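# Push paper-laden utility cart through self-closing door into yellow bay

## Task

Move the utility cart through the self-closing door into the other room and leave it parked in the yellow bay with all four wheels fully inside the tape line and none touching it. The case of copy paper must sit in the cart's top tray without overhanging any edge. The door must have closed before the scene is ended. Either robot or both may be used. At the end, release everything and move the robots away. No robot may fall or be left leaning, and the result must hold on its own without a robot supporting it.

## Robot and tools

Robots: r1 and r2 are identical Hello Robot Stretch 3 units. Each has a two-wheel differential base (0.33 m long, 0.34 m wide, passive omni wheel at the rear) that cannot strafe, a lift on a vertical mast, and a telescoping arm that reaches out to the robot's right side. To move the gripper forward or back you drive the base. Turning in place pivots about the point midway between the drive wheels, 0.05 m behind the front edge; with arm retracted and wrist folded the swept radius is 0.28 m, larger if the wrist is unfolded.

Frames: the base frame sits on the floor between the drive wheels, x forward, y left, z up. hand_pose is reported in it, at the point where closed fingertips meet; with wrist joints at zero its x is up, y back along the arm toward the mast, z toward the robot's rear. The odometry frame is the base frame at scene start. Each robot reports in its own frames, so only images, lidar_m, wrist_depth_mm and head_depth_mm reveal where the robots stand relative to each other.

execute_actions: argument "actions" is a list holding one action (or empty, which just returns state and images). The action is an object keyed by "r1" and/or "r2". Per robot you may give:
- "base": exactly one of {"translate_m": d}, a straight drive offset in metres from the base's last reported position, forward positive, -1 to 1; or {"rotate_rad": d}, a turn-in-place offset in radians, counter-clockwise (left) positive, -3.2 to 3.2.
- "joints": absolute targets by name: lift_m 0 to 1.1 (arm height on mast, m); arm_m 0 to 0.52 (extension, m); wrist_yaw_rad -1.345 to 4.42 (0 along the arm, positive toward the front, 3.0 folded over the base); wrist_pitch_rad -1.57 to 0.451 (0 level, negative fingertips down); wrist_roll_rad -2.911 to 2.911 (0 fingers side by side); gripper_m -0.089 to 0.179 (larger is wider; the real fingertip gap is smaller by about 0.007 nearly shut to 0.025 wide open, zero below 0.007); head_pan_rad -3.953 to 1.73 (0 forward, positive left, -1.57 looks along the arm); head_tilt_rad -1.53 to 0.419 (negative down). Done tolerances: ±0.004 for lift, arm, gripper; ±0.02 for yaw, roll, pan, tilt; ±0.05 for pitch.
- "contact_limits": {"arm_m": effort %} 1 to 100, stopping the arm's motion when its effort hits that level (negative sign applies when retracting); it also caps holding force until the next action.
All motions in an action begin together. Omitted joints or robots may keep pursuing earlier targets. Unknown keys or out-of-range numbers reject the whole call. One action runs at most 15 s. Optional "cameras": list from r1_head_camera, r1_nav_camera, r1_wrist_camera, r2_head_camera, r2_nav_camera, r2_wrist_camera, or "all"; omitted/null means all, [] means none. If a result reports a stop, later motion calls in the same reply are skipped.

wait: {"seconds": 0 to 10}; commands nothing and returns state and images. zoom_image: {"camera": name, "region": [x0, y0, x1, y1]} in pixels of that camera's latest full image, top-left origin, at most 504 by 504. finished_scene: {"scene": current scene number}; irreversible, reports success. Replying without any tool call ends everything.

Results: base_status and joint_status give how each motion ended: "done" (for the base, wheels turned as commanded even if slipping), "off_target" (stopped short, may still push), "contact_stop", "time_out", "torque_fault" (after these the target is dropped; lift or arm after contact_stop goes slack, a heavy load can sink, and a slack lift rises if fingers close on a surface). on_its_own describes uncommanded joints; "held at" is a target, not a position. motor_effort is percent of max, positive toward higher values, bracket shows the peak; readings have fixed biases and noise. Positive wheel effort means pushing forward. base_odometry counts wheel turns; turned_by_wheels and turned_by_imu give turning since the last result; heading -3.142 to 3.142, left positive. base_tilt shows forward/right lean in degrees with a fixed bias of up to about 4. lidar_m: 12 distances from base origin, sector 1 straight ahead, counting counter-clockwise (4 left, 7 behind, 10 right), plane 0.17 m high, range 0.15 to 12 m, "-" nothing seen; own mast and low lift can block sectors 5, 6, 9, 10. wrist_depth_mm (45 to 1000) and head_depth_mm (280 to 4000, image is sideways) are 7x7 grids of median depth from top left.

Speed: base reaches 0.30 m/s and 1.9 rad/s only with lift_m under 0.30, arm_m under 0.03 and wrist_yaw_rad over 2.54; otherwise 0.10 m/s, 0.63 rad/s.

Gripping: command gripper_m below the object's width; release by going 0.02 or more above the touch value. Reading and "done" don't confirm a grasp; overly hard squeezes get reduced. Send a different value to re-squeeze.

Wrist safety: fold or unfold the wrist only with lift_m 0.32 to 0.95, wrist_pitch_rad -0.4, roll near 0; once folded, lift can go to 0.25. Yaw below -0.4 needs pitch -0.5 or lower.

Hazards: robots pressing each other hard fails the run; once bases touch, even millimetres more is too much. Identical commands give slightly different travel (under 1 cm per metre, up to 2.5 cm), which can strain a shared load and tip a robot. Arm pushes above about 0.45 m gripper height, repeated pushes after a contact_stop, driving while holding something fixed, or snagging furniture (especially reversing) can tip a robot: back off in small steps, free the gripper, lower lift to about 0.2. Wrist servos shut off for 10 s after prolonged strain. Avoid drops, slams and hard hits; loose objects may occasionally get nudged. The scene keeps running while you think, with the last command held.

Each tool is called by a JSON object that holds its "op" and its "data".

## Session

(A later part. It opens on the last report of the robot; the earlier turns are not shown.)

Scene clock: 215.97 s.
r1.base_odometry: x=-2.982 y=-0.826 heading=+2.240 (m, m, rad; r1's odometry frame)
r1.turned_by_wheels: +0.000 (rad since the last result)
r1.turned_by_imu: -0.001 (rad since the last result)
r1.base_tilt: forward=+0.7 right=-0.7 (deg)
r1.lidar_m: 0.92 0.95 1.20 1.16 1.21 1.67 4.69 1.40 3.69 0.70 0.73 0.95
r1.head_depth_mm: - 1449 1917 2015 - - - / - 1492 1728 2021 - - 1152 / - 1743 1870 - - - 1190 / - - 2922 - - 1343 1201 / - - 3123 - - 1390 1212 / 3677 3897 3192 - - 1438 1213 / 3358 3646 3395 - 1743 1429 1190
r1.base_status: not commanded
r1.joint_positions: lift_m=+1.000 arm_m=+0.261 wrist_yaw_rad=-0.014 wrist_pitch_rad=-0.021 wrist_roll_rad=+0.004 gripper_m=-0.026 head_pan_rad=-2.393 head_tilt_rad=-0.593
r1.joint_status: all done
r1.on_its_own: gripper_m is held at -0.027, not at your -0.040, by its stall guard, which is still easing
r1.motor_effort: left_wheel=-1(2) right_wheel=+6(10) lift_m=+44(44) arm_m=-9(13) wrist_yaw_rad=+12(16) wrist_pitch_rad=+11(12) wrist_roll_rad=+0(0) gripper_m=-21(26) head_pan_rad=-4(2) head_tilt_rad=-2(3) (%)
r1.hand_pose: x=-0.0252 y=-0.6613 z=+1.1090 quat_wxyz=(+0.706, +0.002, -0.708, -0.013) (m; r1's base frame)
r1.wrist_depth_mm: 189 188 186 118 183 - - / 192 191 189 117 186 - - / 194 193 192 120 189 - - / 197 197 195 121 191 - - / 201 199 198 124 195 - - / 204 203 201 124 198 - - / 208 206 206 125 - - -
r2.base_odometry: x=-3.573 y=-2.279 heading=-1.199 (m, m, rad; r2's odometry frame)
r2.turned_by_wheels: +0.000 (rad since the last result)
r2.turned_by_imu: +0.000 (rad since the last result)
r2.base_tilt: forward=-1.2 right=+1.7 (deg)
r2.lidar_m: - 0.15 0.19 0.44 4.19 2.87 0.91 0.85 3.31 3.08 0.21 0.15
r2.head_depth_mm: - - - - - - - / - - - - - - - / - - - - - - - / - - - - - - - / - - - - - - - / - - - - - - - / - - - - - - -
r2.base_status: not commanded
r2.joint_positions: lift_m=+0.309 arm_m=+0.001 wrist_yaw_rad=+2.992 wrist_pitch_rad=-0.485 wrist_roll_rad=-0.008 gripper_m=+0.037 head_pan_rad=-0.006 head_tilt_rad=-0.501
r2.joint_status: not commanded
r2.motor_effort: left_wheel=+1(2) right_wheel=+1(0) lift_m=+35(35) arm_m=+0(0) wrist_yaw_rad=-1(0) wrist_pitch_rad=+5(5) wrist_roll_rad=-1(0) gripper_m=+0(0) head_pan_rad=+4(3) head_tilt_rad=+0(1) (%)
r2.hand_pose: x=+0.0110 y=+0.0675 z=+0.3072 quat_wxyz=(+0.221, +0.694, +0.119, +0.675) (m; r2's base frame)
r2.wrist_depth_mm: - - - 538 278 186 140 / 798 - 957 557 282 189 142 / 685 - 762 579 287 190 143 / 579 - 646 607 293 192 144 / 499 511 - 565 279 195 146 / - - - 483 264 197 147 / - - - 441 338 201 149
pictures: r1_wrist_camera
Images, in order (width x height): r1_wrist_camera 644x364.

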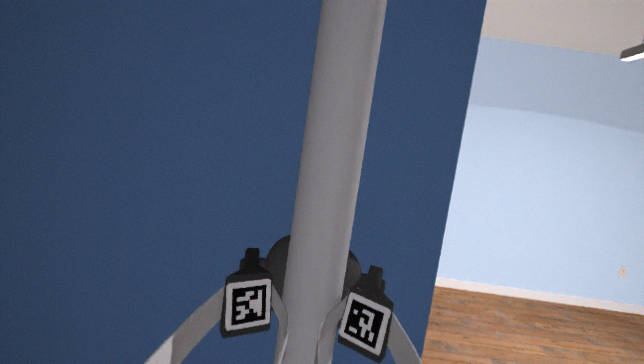

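{"op": "execute_actions", "data": {"actions": [{"r2":{"base":{"translate_m":-0.23},"joints":{"lift_m":0.27}}}], "cameras": []}}

{"op": "execute_actions", "data": {"actions": [{"r2":{"base":{"rotate_rad":1.66}}}], "cameras": []}}

{"op": "execute_actions", "data": {"actions": [{"r2":{"base":{"translate_m":1}}}], "cameras": []}}

{"op": "execute_actions", "data": {"actions": [{"r2":{"base":{"translate_m":0.5},"joints":{"lift_m":0.9,"wrist_pitch_rad":-0.4}}}], "cameras": []}}

{"op": "execute_actions", "data": {"actions": [{"r2":{"joints":{"wrist_yaw_rad":1.57,"head_tilt_rad":-0.8,"head_pan_rad":-0.3}}}], "cameras": []}}

{"op": "execute_actions", "data": {"actions": [{"r2":{"joints":{"lift_m":1.08,"wrist_pitch_rad":-0.9,"wrist_roll_rad":1.57,"gripper_m":0.1,"arm_m":0.03}}}], "cameras": ["r2_nav_camera","r2_head_camera","r2_wrist_camera","r1_nav_camera"]}}

Scene clock: 239.80 s.
r1.base_odometry: x=-2.982 y=-0.826 heading=+2.240 (m, m, rad; r1's odometry frame)
r1.turned_by_wheels: +0.000 (rad since the last result)
r1.turned_by_imu: -0.001 (rad since the last result)
r1.base_tilt: forward=+0.6 right=-0.7 (deg)
r1.lidar_m: 0.92 0.95 1.20 1.16 1.21 1.67 4.69 1.40 3.69 0.69 0.72 0.95
r1.head_depth_mm: - 1452 1905 2007 - - - / - 1475 1732 2004 - - 1153 / - 1769 1872 - - - 1197 / - - 2961 - - 1352 1199 / - - 3168 - - 1387 1203 / 3661 3858 3208 - - 1424 1214 / 3358 3646 3423 - 1740 1437 1192
r1.base_status: not commanded
r1.joint_positions: lift_m=+1.000 arm_m=+0.261 wrist_yaw_rad=-0.014 wrist_pitch_rad=-0.021 wrist_roll_rad=+0.004 gripper_m=-0.023 head_pan_rad=-2.393 head_tilt_rad=-0.593
r1.joint_status: not commanded
r1.on_its_own: gripper_m is held at -0.024, not at your -0.040, by its stall guard, which is not easing now
r1.motor_effort: left_wheel=-1(1) right_wheel=+6(7) lift_m=+44(44) arm_m=-9(9) wrist_yaw_rad=+12(12) wrist_pitch_rad=+11(11) wrist_roll_rad=+0(0) gripper_m=-19(19) head_pan_rad=-2(2) head_tilt_rad=-3(3) (%)
r1.hand_pose: x=-0.0251 y=-0.6613 z=+1.1090 quat_wxyz=(+0.706, +0.003, -0.708, -0.013) (m; r1's base frame)
r1.wrist_depth_mm: 189 188 186 118 183 - - / 192 190 189 117 186 - - / 195 194 193 119 189 - - / 198 197 195 121 192 - - / 201 199 198 124 195 - - / 204 203 201 123 198 - - / 208 206 204 125 - - -
r2.base_odometry: x=-3.656 y=-2.064 heading=-1.199 (m, m, rad; r2's odometry frame)
r2.turned_by_wheels: +0.000 (rad since the last result)
r2.turned_by_imu: +0.001 (rad since the last result)
r2.base_tilt: forward=-1.1 right=+1.7 (deg)
r2.lidar_m: 0.37 0.38 0.49 1.97 3.82 2.63 1.08 0.64 3.25 3.12 3.18 0.39
r2.head_depth_mm: 283 301 334 386 474 551 1206 / - 299 330 370 420 506 637 / - 296 328 366 415 478 566 / - 294 324 362 409 473 558 / - 293 321 358 405 466 548 / - 291 318 355 400 459 539 / - 289 315 351 395 453 531
r2.base_status: done
r2.joint_positions: lift_m=+0.271 arm_m=+0.001 wrist_yaw_rad=+2.992 wrist_pitch_rad=-0.485 wrist_roll_rad=-0.008 gripper_m=+0.037 head_pan_rad=-0.006 head_tilt_rad=-0.501
r2.joint_status: all done
r2.motor_effort: left_wheel=-1(11) right_wheel=+0(4) lift_m=+11(33) arm_m=+0(0) wrist_yaw_rad=+0(1) wrist_pitch_rad=+5(5) wrist_roll_rad=+0(0) gripper_m=+0(1) head_pan_rad=+3(2) head_tilt_rad=+0(1) (%)
r2.hand_pose: x=+0.0110 y=+0.0675 z=+0.2684 quat_wxyz=(+0.221, +0.694, +0.119, +0.675) (m; r2's base frame)
r2.wrist_depth_mm: 969 - - - 702 474 356 / 739 - 886 938 717 477 358 / 618 - 700 738 711 488 364 / 523 - 589 617 631 493 365 / 472 - - 531 549 492 366 / - - - 443 468 465 373 / - - - 401 408 422 374
pictures: none
No camera images: the call's "cameras" was empty. Leave "cameras" out to get every camera's image.

Scene clock: 242.17 s.
r1.base_odometry: x=-2.982 y=-0.826 heading=+2.240 (m, m, rad; r1's odometry frame)
r1.turned_by_wheels: +0.000 (rad since the last result)
r1.turned_by_imu: -0.001 (rad since the last result)
r1.base_tilt: forward=+0.7 right=-0.7 (deg)
r1.lidar_m: 0.92 0.95 1.20 1.16 1.20 1.66 4.69 1.40 3.70 0.69 0.73 0.95
r1.head_depth_mm: - 1445 1902 2003 - - - / - 1489 1735 2023 - - 1144 / - 1749 1856 - - - 1189 / - - 2946 - - 1352 1200 / - - 3157 - - 1387 1204 / 3669 3887 3225 - - 1421 1213 / 3402 3636 3444 - 1744 1436 1191
r1.base_status: not commanded
r1.joint_positions: lift_m=+1.000 arm_m=+0.261 wrist_yaw_rad=-0.014 wrist_pitch_rad=-0.021 wrist_roll_rad=+0.004 gripper_m=-0.023 head_pan_rad=-2.393 head_tilt_rad=-0.593
r1.joint_status: not commanded
r1.on_its_own: gripper_m is held at -0.024, not at your -0.040, by its stall guard, which is not easing now
r1.motor_effort: left_wheel=-1(1) right_wheel=+6(6) lift_m=+44(44) arm_m=-9(9) wrist_yaw_rad=+11(12) wrist_pitch_rad=+11(11) wrist_roll_rad=+0(0) gripper_m=-20(20) head_pan_rad=-4(3) head_tilt_rad=-3(3) (%)
r1.hand_pose: x=-0.0251 y=-0.6613 z=+1.1090 quat_wxyz=(+0.706, +0.003, -0.708, -0.013) (m; r1's base frame)
r1.wrist_depth_mm: 189 187 186 118 183 - - / 192 191 189 117 186 - - / 195 193 192 120 189 - - / 198 197 195 121 192 - - / 201 200 198 124 195 - - / 204 203 201 123 198 - - / 208 207 205 125 - - -
r2.base_odometry: x=-3.656 y=-2.064 heading=+0.461 (m, m, rad; r2's odometry frame)
r2.turned_by_wheels: +1.660 (rad since the last result)
r2.turned_by_imu: +1.624 (rad since the last result)
r2.base_tilt: forward=-1.0 right=+1.7 (deg)
r2.lidar_m: 1.97 3.51 2.57 0.76 0.64 3.24 3.10 3.22 0.38 0.37 0.38 0.53
r2.head_depth_mm: - - - 2706 923 895 868 / - - - 2813 2038 1535 1201 / - - 2280 2480 2009 1560 1283 / - - 2113 2490 1979 1535 1272 / - - - 2695 1968 1528 1262 / - - - 2684 1936 1511 1255 / - - - 2628 1932 1499 1243
r2.base_status: done
r2.joint_positions: lift_m=+0.271 arm_m=+0.001 wrist_yaw_rad=+2.992 wrist_pitch_rad=-0.485 wrist_roll_rad=-0.008 gripper_m=+0.037 head_pan_rad=-0.006 head_tilt_rad=-0.501
r2.joint_status: not commanded
r2.motor_effort: left_wheel=-4(14) right_wheel=+1(6) lift_m=+12(12) arm_m=+0(0) wrist_yaw_rad=+0(0) wrist_pitch_rad=+5(5) wrist_roll_rad=+0(0) gripper_m=+0(1) head_pan_rad=+3(3) head_tilt_rad=+0(0) (%)
r2.hand_pose: x=+0.0110 y=+0.0675 z=+0.2684 quat_wxyz=(+0.221, +0.694, +0.119, +0.675) (m; r2's base frame)
r2.wrist_depth_mm: 929 - - - - - - / 744 - 874 938 - - - / 627 - 692 735 782 850 917 / 525 - 584 614 632 683 733 / 469 - - 532 544 565 602 / - - - 438 471 490 502 / - - - 406 406 424 443
pictures: none
No camera images: the call's "cameras" was empty. Leave "cameras" out to get every camera's image.

Scene clock: 247.33 s.
r1.base_odometry: x=-2.982 y=-0.826 heading=+2.240 (m, m, rad; r1's odometry frame)
r1.turned_by_wheels: +0.000 (rad since the last result)
r1.turned_by_imu: -0.001 (rad since the last result)
r1.base_tilt: forward=+0.7 right=-0.7 (deg)
r1.lidar_m: 0.92 0.95 1.20 1.16 1.20 1.67 4.69 1.40 1.11 0.70 0.73 0.95
r1.head_depth_mm: - 1442 1905 2003 - - - / - 1492 1740 2019 - - 1154 / - 1743 1866 - - - 1192 / - - 2953 - - 1341 1196 / - - 3165 - - 1386 1202 / 3678 3919 3210 - - 1424 1213 / 3347 3626 3439 - 1687 1354 1191
r1.base_status: not commanded
r1.joint_positions: lift_m=+1.000 arm_m=+0.261 wrist_yaw_rad=-0.014 wrist_pitch_rad=-0.021 wrist_roll_rad=+0.004 gripper_m=-0.023 head_pan_rad=-2.393 head_tilt_rad=-0.593
r1.joint_status: not commanded
r1.on_its_own: gripper_m is held at -0.024, not at your -0.040, by its stall guard, which is not easing now
r1.motor_effort: left_wheel=-1(1) right_wheel=+7(6) lift_m=+45(44) arm_m=-9(9) wrist_yaw_rad=+12(11) wrist_pitch_rad=+12(11) wrist_roll_rad=+0(0) gripper_m=-20(19) head_pan_rad=-3(4) head_tilt_rad=-3(3) (%)
r1.hand_pose: x=-0.0251 y=-0.6613 z=+1.1090 quat_wxyz=(+0.706, +0.003, -0.708, -0.013) (m; r1's base frame)
r1.wrist_depth_mm: 189 187 186 119 183 - - / 192 190 189 117 185 - - / 195 193 193 119 189 - - / 198 196 195 121 192 - - / 201 199 198 124 196 - - / 205 203 202 123 199 - - / 207 207 206 125 - - -
r2.base_odometry: x=-2.761 y=-1.620 heading=+0.461 (m, m, rad; r2's odometry frame)
r2.turned_by_wheels: +0.000 (rad since the last result)
r2.turned_by_imu: +0.000 (rad since the last result)
r2.base_tilt: forward=-1.0 right=+1.7 (deg)
r2.lidar_m: 0.99 3.49 2.57 2.48 1.69 1.33 4.10 0.53 0.42 1.11 2.36 1.00
r2.head_depth_mm: - - - 2595 2045 1588 1306 / - - 1152 1207 1348 1483 1289 / - - 1173 1230 1380 1474 1282 / 3878 - 1591 1275 1373 1465 1257 / 3930 - - 2563 1818 1479 1264 / 3989 - - 2652 1956 1523 1249 / 3991 - - 2637 1907 1518 1246
r2.base_status: done
r2.joint_positions: lift_m=+0.271 arm_m=+0.001 wrist_yaw_rad=+2.992 wrist_pitch_rad=-0.485 wrist_roll_rad=-0.008 gripper_m=+0.037 head_pan_rad=-0.006 head_tilt_rad=-0.501
r2.joint_status: not commanded
r2.motor_effort: left_wheel=-4(10) right_wheel=+1(4) lift_m=+11(11) arm_m=-1(0) wrist_yaw_rad=+0(0) wrist_pitch_rad=+5(5) wrist_roll_rad=+0(0) gripper_m=+0(0) head_pan_rad=+3(4) head_tilt_rad=+0(0) (%)
r2.hand_pose: x=+0.0110 y=+0.0675 z=+0.2684 quat_wxyz=(+0.221, +0.694, +0.119, +0.675) (m; r2's base frame)
r2.wrist_depth_mm: 937 - - - - - - / 755 - 877 946 - - - / 622 - 694 740 789 823 903 / 524 - 592 612 652 666 731 / 469 - - 537 546 560 594 / - - - 442 468 488 502 / - - - 401 408 429 443
pictures: none
No camera images: the call's "cameras" was empty. Leave "cameras" out to get every camera's image.

Scene clock: 253.90 s.
r1.base_odometry: x=-2.982 y=-0.826 heading=+2.240 (m, m, rad; r1's odometry frame)
r1.turned_by_wheels: +0.000 (rad since the last result)
r1.turned_by_imu: -0.002 (rad since the last result)
r1.base_tilt: forward=+0.6 right=-0.7 (deg)
r1.lidar_m: 0.91 0.95 1.21 1.16 1.20 1.66 4.72 1.40 1.31 0.70 0.73 0.95
r1.head_depth_mm: - 1440 1914 2009 - - - / - 1481 1738 2013 - - 1150 / - 1750 1868 - - - 1190 / - - 2952 - - 1345 1201 / - - 3206 - - 1387 1206 / 3589 1146 3206 - - 1423 1219 / 1147 1309 3245 - 1736 1437 1198
r1.base_status: not commanded
r1.joint_positions: lift_m=+1.000 arm_m=+0.261 wrist_yaw_rad=-0.014 wrist_pitch_rad=-0.021 wrist_roll_rad=+0.004 gripper_m=-0.023 head_pan_rad=-2.393 head_tilt_rad=-0.593
r1.joint_status: not commanded
r1.on_its_own: gripper_m is held at -0.024, not at your -0.040, by its stall guard, which is not easing now
r1.motor_effort: left_wheel=-1(1) right_wheel=+7(6) lift_m=+44(44) arm_m=-9(8) wrist_yaw_rad=+12(12) wrist_pitch_rad=+11(12) wrist_roll_rad=+0(0) gripper_m=-19(20) head_pan_rad=-3(4) head_tilt_rad=-3(3) (%)
r1.hand_pose: x=-0.0251 y=-0.6613 z=+1.1090 quat_wxyz=(+0.706, +0.003, -0.708, -0.013) (m; r1's base frame)
r1.wrist_depth_mm: 189 188 186 118 183 - - / 192 190 189 117 186 - - / 195 193 192 120 188 - - / 198 196 195 121 192 - 736 / 200 199 198 124 195 - 676 / 205 203 202 123 199 - - / 208 207 205 125 - - -
r2.base_odometry: x=-2.313 y=-1.398 heading=+0.461 (m, m, rad; r2's odometry frame)
r2.turned_by_wheels: +0.000 (rad since the last result)
r2.turned_by_imu: +0.001 (rad since the last result)
r2.base_tilt: forward=-1.0 right=+1.7 (deg)
r2.lidar_m: 0.50 3.50 2.58 2.48 2.39 1.78 1.45 0.77 1.32 2.27 2.36 0.50
r2.head_depth_mm: 3593 3915 841 701 757 620 825 / 3582 3876 815 716 761 630 841 / 3556 3928 - 922 777 907 852 / 3490 3877 - 1063 768 905 850 / 3479 3819 - 2711 761 922 871 / 3563 3827 - 2637 1951 1522 1246 / 3452 3807 - 2643 1912 1508 1245
r2.base_status: done
r2.joint_positions: lift_m=+0.899 arm_m=+0.001 wrist_yaw_rad=+2.992 wrist_pitch_rad=-0.421 wrist_roll_rad=-0.008 gripper_m=+0.037 head_pan_rad=-0.006 head_tilt_rad=-0.501
r2.joint_status: all done
r2.motor_effort: left_wheel=-4(12) right_wheel=+1(5) lift_m=+36(36) arm_m=+0(0) wrist_yaw_rad=-1(1) wrist_pitch_rad=+6(7) wrist_roll_rad=+0(0) gripper_m=+0(0) head_pan_rad=+3(4) head_tilt_rad=+0(0) (%)
r2.hand_pose: x=+0.0122 y=+0.0760 z=+0.9113 quat_wxyz=(+0.199, +0.698, +0.097, +0.681) (m; r2's base frame)
r2.wrist_depth_mm: - - - - - - - / - - - - - - - / - - - - - - - / - - - - - - - / - - - - - - - / - - - - - - - / 980 - - - - - -
pictures: none
No camera images: the call's "cameras" was empty. Leave "cameras" out to get every camera's image.

Scene clock: 255.60 s.
r1.base_odometry: x=-2.982 y=-0.826 heading=+2.240 (m, m, rad; r1's odometry frame)
r1.turned_by_wheels: +0.000 (rad since the last result)
r1.turned_by_imu: +0.000 (rad since the last result)
r1.base_tilt: forward=+0.6 right=-0.7 (deg)
r1.lidar_m: 0.92 0.96 1.20 1.16 1.21 1.66 4.70 1.40 1.31 0.69 0.73 0.95
r1.head_depth_mm: - 1439 1908 1998 - - - / - 1480 1733 2014 - - 1149 / - 1753 1846 - - - 1191 / - - 2937 - - 1343 1203 / - - 3143 - - 1388 1201 / 3627 3860 3225 - - 1432 1212 / 1132 1312 3233 - 1732 1429 1188
r1.base_status: not commanded
r1.joint_positions: lift_m=+1.000 arm_m=+0.261 wrist_yaw_rad=-0.014 wrist_pitch_rad=-0.021 wrist_roll_rad=+0.004 gripper_m=-0.023 head_pan_rad=-2.393 head_tilt_rad=-0.593
r1.joint_status: not commanded
r1.on_its_own: gripper_m is held at -0.024, not at your -0.040, by its stall guard, which is not easing now
r1.motor_effort: left_wheel=-1(1) right_wheel=+6(6) lift_m=+44(44) arm_m=-9(9) wrist_yaw_rad=+11(11) wrist_pitch_rad=+11(11) wrist_roll_rad=+0(0) gripper_m=-20(20) head_pan_rad=-3(4) head_tilt_rad=-3(4) (%)
r1.hand_pose: x=-0.0251 y=-0.6613 z=+1.1090 quat_wxyz=(+0.706, +0.003, -0.708, -0.013) (m; r1's base frame)
r1.wrist_depth_mm: 189 187 186 118 182 - - / 192 190 189 117 186 - - / 195 193 192 120 189 - - / 198 196 195 120 192 - 728 / 201 199 198 124 195 - 674 / 205 203 201 123 198 - - / 208 206 205 125 - - -
r2.base_odometry: x=-2.313 y=-1.398 heading=+0.461 (m, m, rad; r2's odometry frame)
r2.turned_by_wheels: +0.000 (rad since the last result)
r2.turned_by_imu: +0.000 (rad since the last result)
r2.base_tilt: forward=-1.2 right=+1.7 (deg)
r2.lidar_m: 0.50 3.50 2.58 2.47 2.39 1.79 1.46 0.77 1.31 2.27 2.35 0.50
r2.head_depth_mm: 3370 3312 2415 1794 1544 1343 - / 3926 2996 866 715 1429 1277 1185 / 3624 665 787 748 997 1221 1128 / 807 656 772 741 986 1223 1119 / 3425 676 782 676 968 1205 1114 / 3553 1056 858 659 917 1205 1108 / 3481 3017 2076 724 1446 1260 1100
r2.base_status: not commanded
r2.joint_positions: lift_m=+0.899 arm_m=+0.001 wrist_yaw_rad=+1.573 wrist_pitch_rad=-0.421 wrist_roll_rad=-0.008 gripper_m=+0.037 head_pan_rad=-0.293 head_tilt_rad=-0.790
r2.joint_status: all done
r2.motor_effort: left_wheel=-3(3) right_wheel=+1(1) lift_m=+35(35) arm_m=+0(0) wrist_yaw_rad=-2(2) wrist_pitch_rad=+6(6) wrist_roll_rad=+0(0) gripper_m=+1(0) head_pan_rad=-4(27) head_tilt_rad=-4(19) (%)
r2.hand_pose: x=+0.2026 y=-0.1452 z=+0.9113 quat_wxyz=(+0.595, +0.592, -0.381, +0.387) (m; r2's base frame)
r2.wrist_depth_mm: - - 781 572 543 - - / - - 448 601 607 - - / - - 468 443 435 - - / - - 873 936 892 - - / - - 719 770 795 - - / - - 959 668 - - - / 965 999 909 917 - - -
pictures: none
No camera images: the call's "cameras" was empty. Leave "cameras" out to get every camera's image.

Scene clock: 258.07 s.
r1.base_odometry: x=-2.982 y=-0.826 heading=+2.240 (m, m, rad; r1's odometry frame)
r1.turned_by_wheels: +0.000 (rad since the last result)
r1.turned_by_imu: -0.001 (rad since the last result)
r1.base_tilt: forward=+0.7 right=-0.7 (deg)
r1.lidar_m: 0.92 0.95 1.21 1.16 1.21 1.66 4.70 1.40 1.31 0.70 0.73 0.95
r1.head_depth_mm: - 1449 1907 1995 - - - / - 1478 1730 2024 - - 1151 / - 1744 1869 - - - 1191 / - - 2942 - - 1336 1196 / 3751 - 3130 - - 1379 1208 / 3523 3958 3189 - - 1426 1213 / 3245 3517 3243 - 1738 1442 1190
r1.base_status: not commanded
r1.joint_positions: lift_m=+1.000 arm_m=+0.261 wrist_yaw_rad=-0.014 wrist_pitch_rad=-0.021 wrist_roll_rad=+0.004 gripper_m=-0.023 head_pan_rad=-2.393 head_tilt_rad=-0.593
r1.joint_status: not commanded
r1.on_its_own: gripper_m is held at -0.024, not at your -0.040, by its stall guard, which is not easing now
r1.motor_effort: left_wheel=-1(1) right_wheel=+6(6) lift_m=+44(44) arm_m=-9(9) wrist_yaw_rad=+11(11) wrist_pitch_rad=+11(11) wrist_roll_rad=+0(0) gripper_m=-20(19) head_pan_rad=-3(4) head_tilt_rad=-4(3) (%)
r1.hand_pose: x=-0.0251 y=-0.6613 z=+1.1090 quat_wxyz=(+0.706, +0.003, -0.708, -0.013) (m; r1's base frame)
r1.wrist_depth_mm: 188 187 186 118 183 - - / 192 191 189 117 186 - - / 194 193 192 120 189 - 671 / 198 197 195 121 192 - - / 201 200 198 123 195 - - / 204 203 201 123 199 - - / 208 206 205 125 - - -
r2.base_odometry: x=-2.313 y=-1.398 heading=+0.461 (m, m, rad; r2's odometry frame)
r2.turned_by_wheels: +0.000 (rad since the last result)
r2.turned_by_imu: +0.000 (rad since the last result)
r2.base_tilt: forward=-1.1 right=+1.9 (deg)
r2.lidar_m: 0.50 3.52 2.58 2.47 2.40 1.79 1.45 0.77 1.32 2.27 2.36 0.50
r2.head_depth_mm: 3388 3285 2412 1785 1633 1312 1146 / 3926 2912 865 711 1431 1309 1137 / 3654 664 785 749 984 1228 1127 / 812 657 770 740 980 1218 1123 / 3455 680 783 674 965 1203 1117 / 3588 1059 858 658 918 1205 1105 / 3405 2981 2071 727 1452 1263 1102
r2.base_status: not commanded
r2.joint_positions: lift_m=+1.079 arm_m=+0.030 wrist_yaw_rad=+1.572 wrist_pitch_rad=-0.904 wrist_roll_rad=+1.567 gripper_m=+0.100 head_pan_rad=-0.293 head_tilt_rad=-0.790
r2.joint_status: all done
r2.motor_effort: left_wheel=-3(3) right_wheel=+1(1) lift_m=+35(36) arm_m=+5(4) wrist_yaw_rad=-3(2) wrist_pitch_rad=+1(5) wrist_roll_rad=+1(2) gripper_m=+1(88) head_pan_rad=-5(4) head_tilt_rad=-3(4) (%)
r2.hand_pose: x=+0.1179 y=-0.1744 z=+1.0016 quat_wxyz=(+0.311, +0.637, -0.635, -0.308) (m; r2's base frame)
r2.wrist_depth_mm: 501 566 544 860 - 954 869 / 519 582 870 850 - 969 878 / 555 604 932 - - - 857 / 838 682 940 - - - - / - 676 - - - - - / - - - - - - - / - - - - - - 919
pictures: r1_nav_camera (sideways: a quarter turn counterclockwise sets it upright), r2_head_camera (sideways: a quarter turn clockwise sets it upright), r2_nav_camera (sideways: a quarter turn counterclockwise sets it upright), r2_wrist_camera
Images, in order (width x height): r1_nav_camera 672x504, r2_head_camera 896x504, r2_nav_camera 672x504, r2_wrist_camera 644x364.

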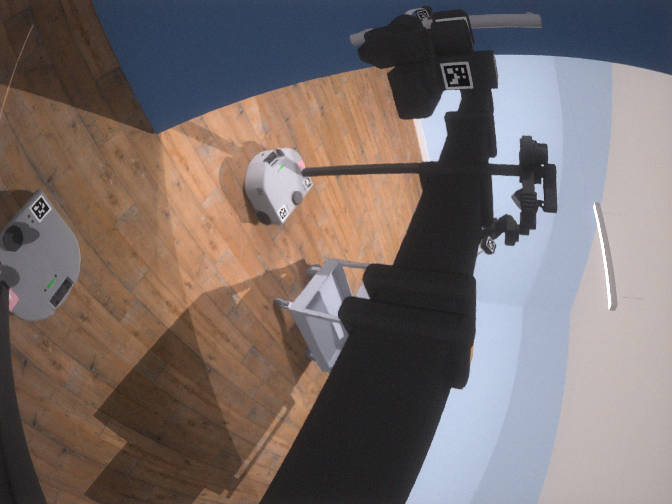

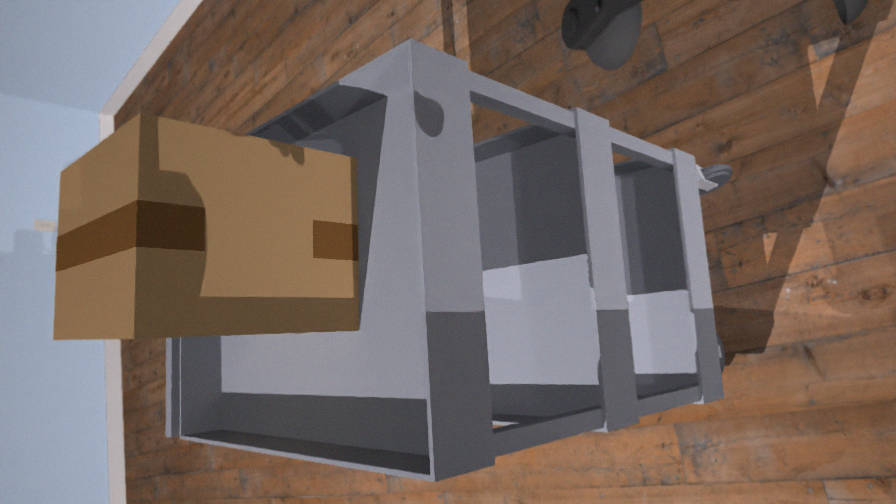

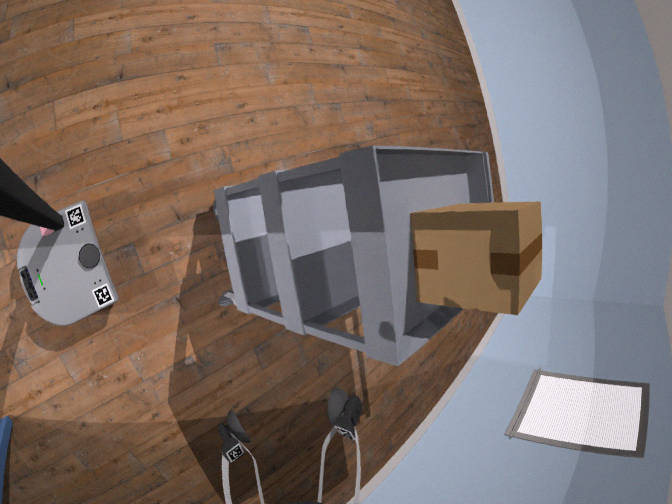

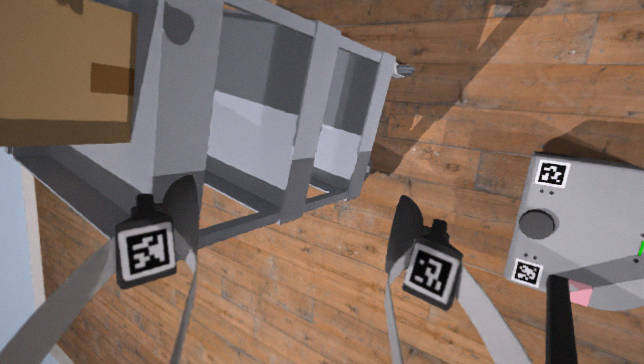

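{"op": "execute_actions", "data": {"actions": [{"r2":{"base":{"translate_m":0.15},"joints":{"lift_m":0.73,"wrist_pitch_rad":0,"gripper_m":0.17,"arm_m":0.0}}}], "cameras": ["r2_wrist_camera","r2_nav_camera"]}}

Scene clock: 267.70 s.
r1.base_odometry: x=-2.982 y=-0.826 heading=+2.240 (m, m, rad; r1's odometry frame)
r1.turned_by_wheels: +0.000 (rad since the last result)
r1.turned_by_imu: -0.002 (rad since the last result)
r1.base_tilt: forward=+0.6 right=-0.7 (deg)
r1.lidar_m: 0.92 0.95 1.20 1.16 1.21 1.67 4.69 1.40 1.40 0.70 0.73 0.95
r1.head_depth_mm: - 1439 1905 2013 - - - / - 1477 1725 2021 - - 1155 / - 1751 1849 - - - 1192 / - - 2944 - - 1344 1198 / - - 3152 - - 1386 1205 / 3575 1391 3046 - - 1428 1212 / 3332 3527 3387 - 1746 1444 1193
r1.base_status: not commanded
r1.joint_positions: lift_m=+1.000 arm_m=+0.261 wrist_yaw_rad=-0.014 wrist_pitch_rad=-0.021 wrist_roll_rad=+0.004 gripper_m=-0.023 head_pan_rad=-2.393 head_tilt_rad=-0.593
r1.joint_status: not commanded
r1.on_its_own: gripper_m is held at -0.024, not at your -0.040, by its stall guard, which is not easing now
r1.motor_effort: left_wheel=-1(1) right_wheel=+6(6) lift_m=+44(44) arm_m=-9(9) wrist_yaw_rad=+11(11) wrist_pitch_rad=+11(11) wrist_roll_rad=+0(0) gripper_m=-19(19) head_pan_rad=-3(4) head_tilt_rad=-3(2) (%)
r1.hand_pose: x=-0.0251 y=-0.6613 z=+1.1090 quat_wxyz=(+0.706, +0.003, -0.708, -0.013) (m; r1's base frame)
r1.wrist_depth_mm: 189 187 186 118 183 - - / 192 191 189 117 186 - - / 194 193 192 119 188 - - / 198 196 195 120 192 - - / 201 199 198 124 195 - - / 204 203 201 123 198 - 745 / 208 206 205 125 - - -
r2.base_odometry: x=-2.178 y=-1.331 heading=+0.460 (m, m, rad; r2's odometry frame)
r2.turned_by_wheels: +0.000 (rad since the last result)
r2.turned_by_imu: +0.001 (rad since the last result)
r2.base_tilt: forward=-1.1 right=+1.7 (deg)
r2.lidar_m: 0.35 3.50 2.57 2.48 2.57 1.93 1.46 0.90 1.41 2.27 0.44 0.35
r2.head_depth_mm: 3387 3225 2372 680 629 1292 1147 / 3702 557 615 692 634 876 1164 / 3559 549 606 685 570 859 1110 / 3464 543 596 677 582 852 1100 / 3477 959 804 685 602 843 1073 / 3356 3080 859 684 590 820 1094 / 3355 3005 2142 1670 1367 1258 1100
r2.base_status: done
r2.joint_positions: lift_m=+0.731 arm_m=+0.001 wrist_yaw_rad=+1.572 wrist_pitch_rad=-0.024 wrist_roll_rad=+1.569 gripper_m=+0.170 head_pan_rad=-0.293 head_tilt_rad=-0.790
r2.joint_status: all done
r2.motor_effort: left_wheel=-4(6) right_wheel=+1(3) lift_m=+11(34) arm_m=-5(5) wrist_yaw_rad=-1(2) wrist_pitch_rad=+7(8) wrist_roll_rad=+0(1) gripper_m=+1(92) head_pan_rad=-4(3) head_tilt_rad=-4(4) (%)
r2.hand_pose: x=+0.2342 y=-0.1455 z=+0.8387 quat_wxyz=(+0.010, +0.708, -0.707, -0.008) (m; r2's base frame)
r2.wrist_depth_mm: - 389 395 225 761 609 423 / - 415 420 237 844 598 416 / - 440 442 249 879 584 413 / - - - 264 873 568 403 / - - - 279 - 539 402 / - - - 302 - - 339 / - - - 323 356 366 357
pictures: r2_nav_camera (sideways: a quarter turn counterclockwise sets it upright), r2_wrist_camera
Images, in order (width x height): r2_nav_camera 672x504, r2_wrist_camera 644x364.

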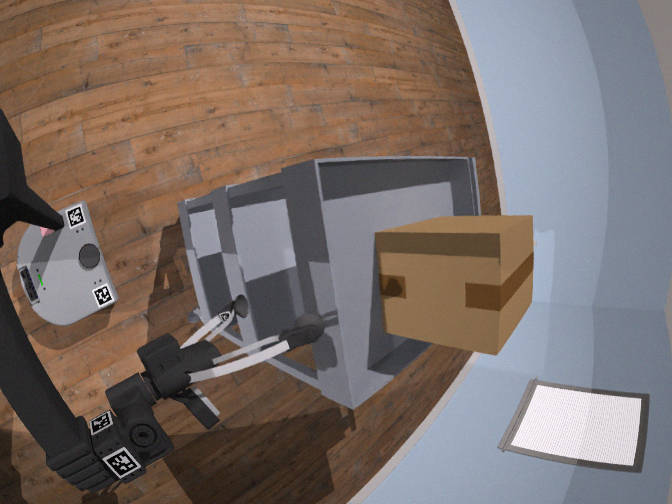

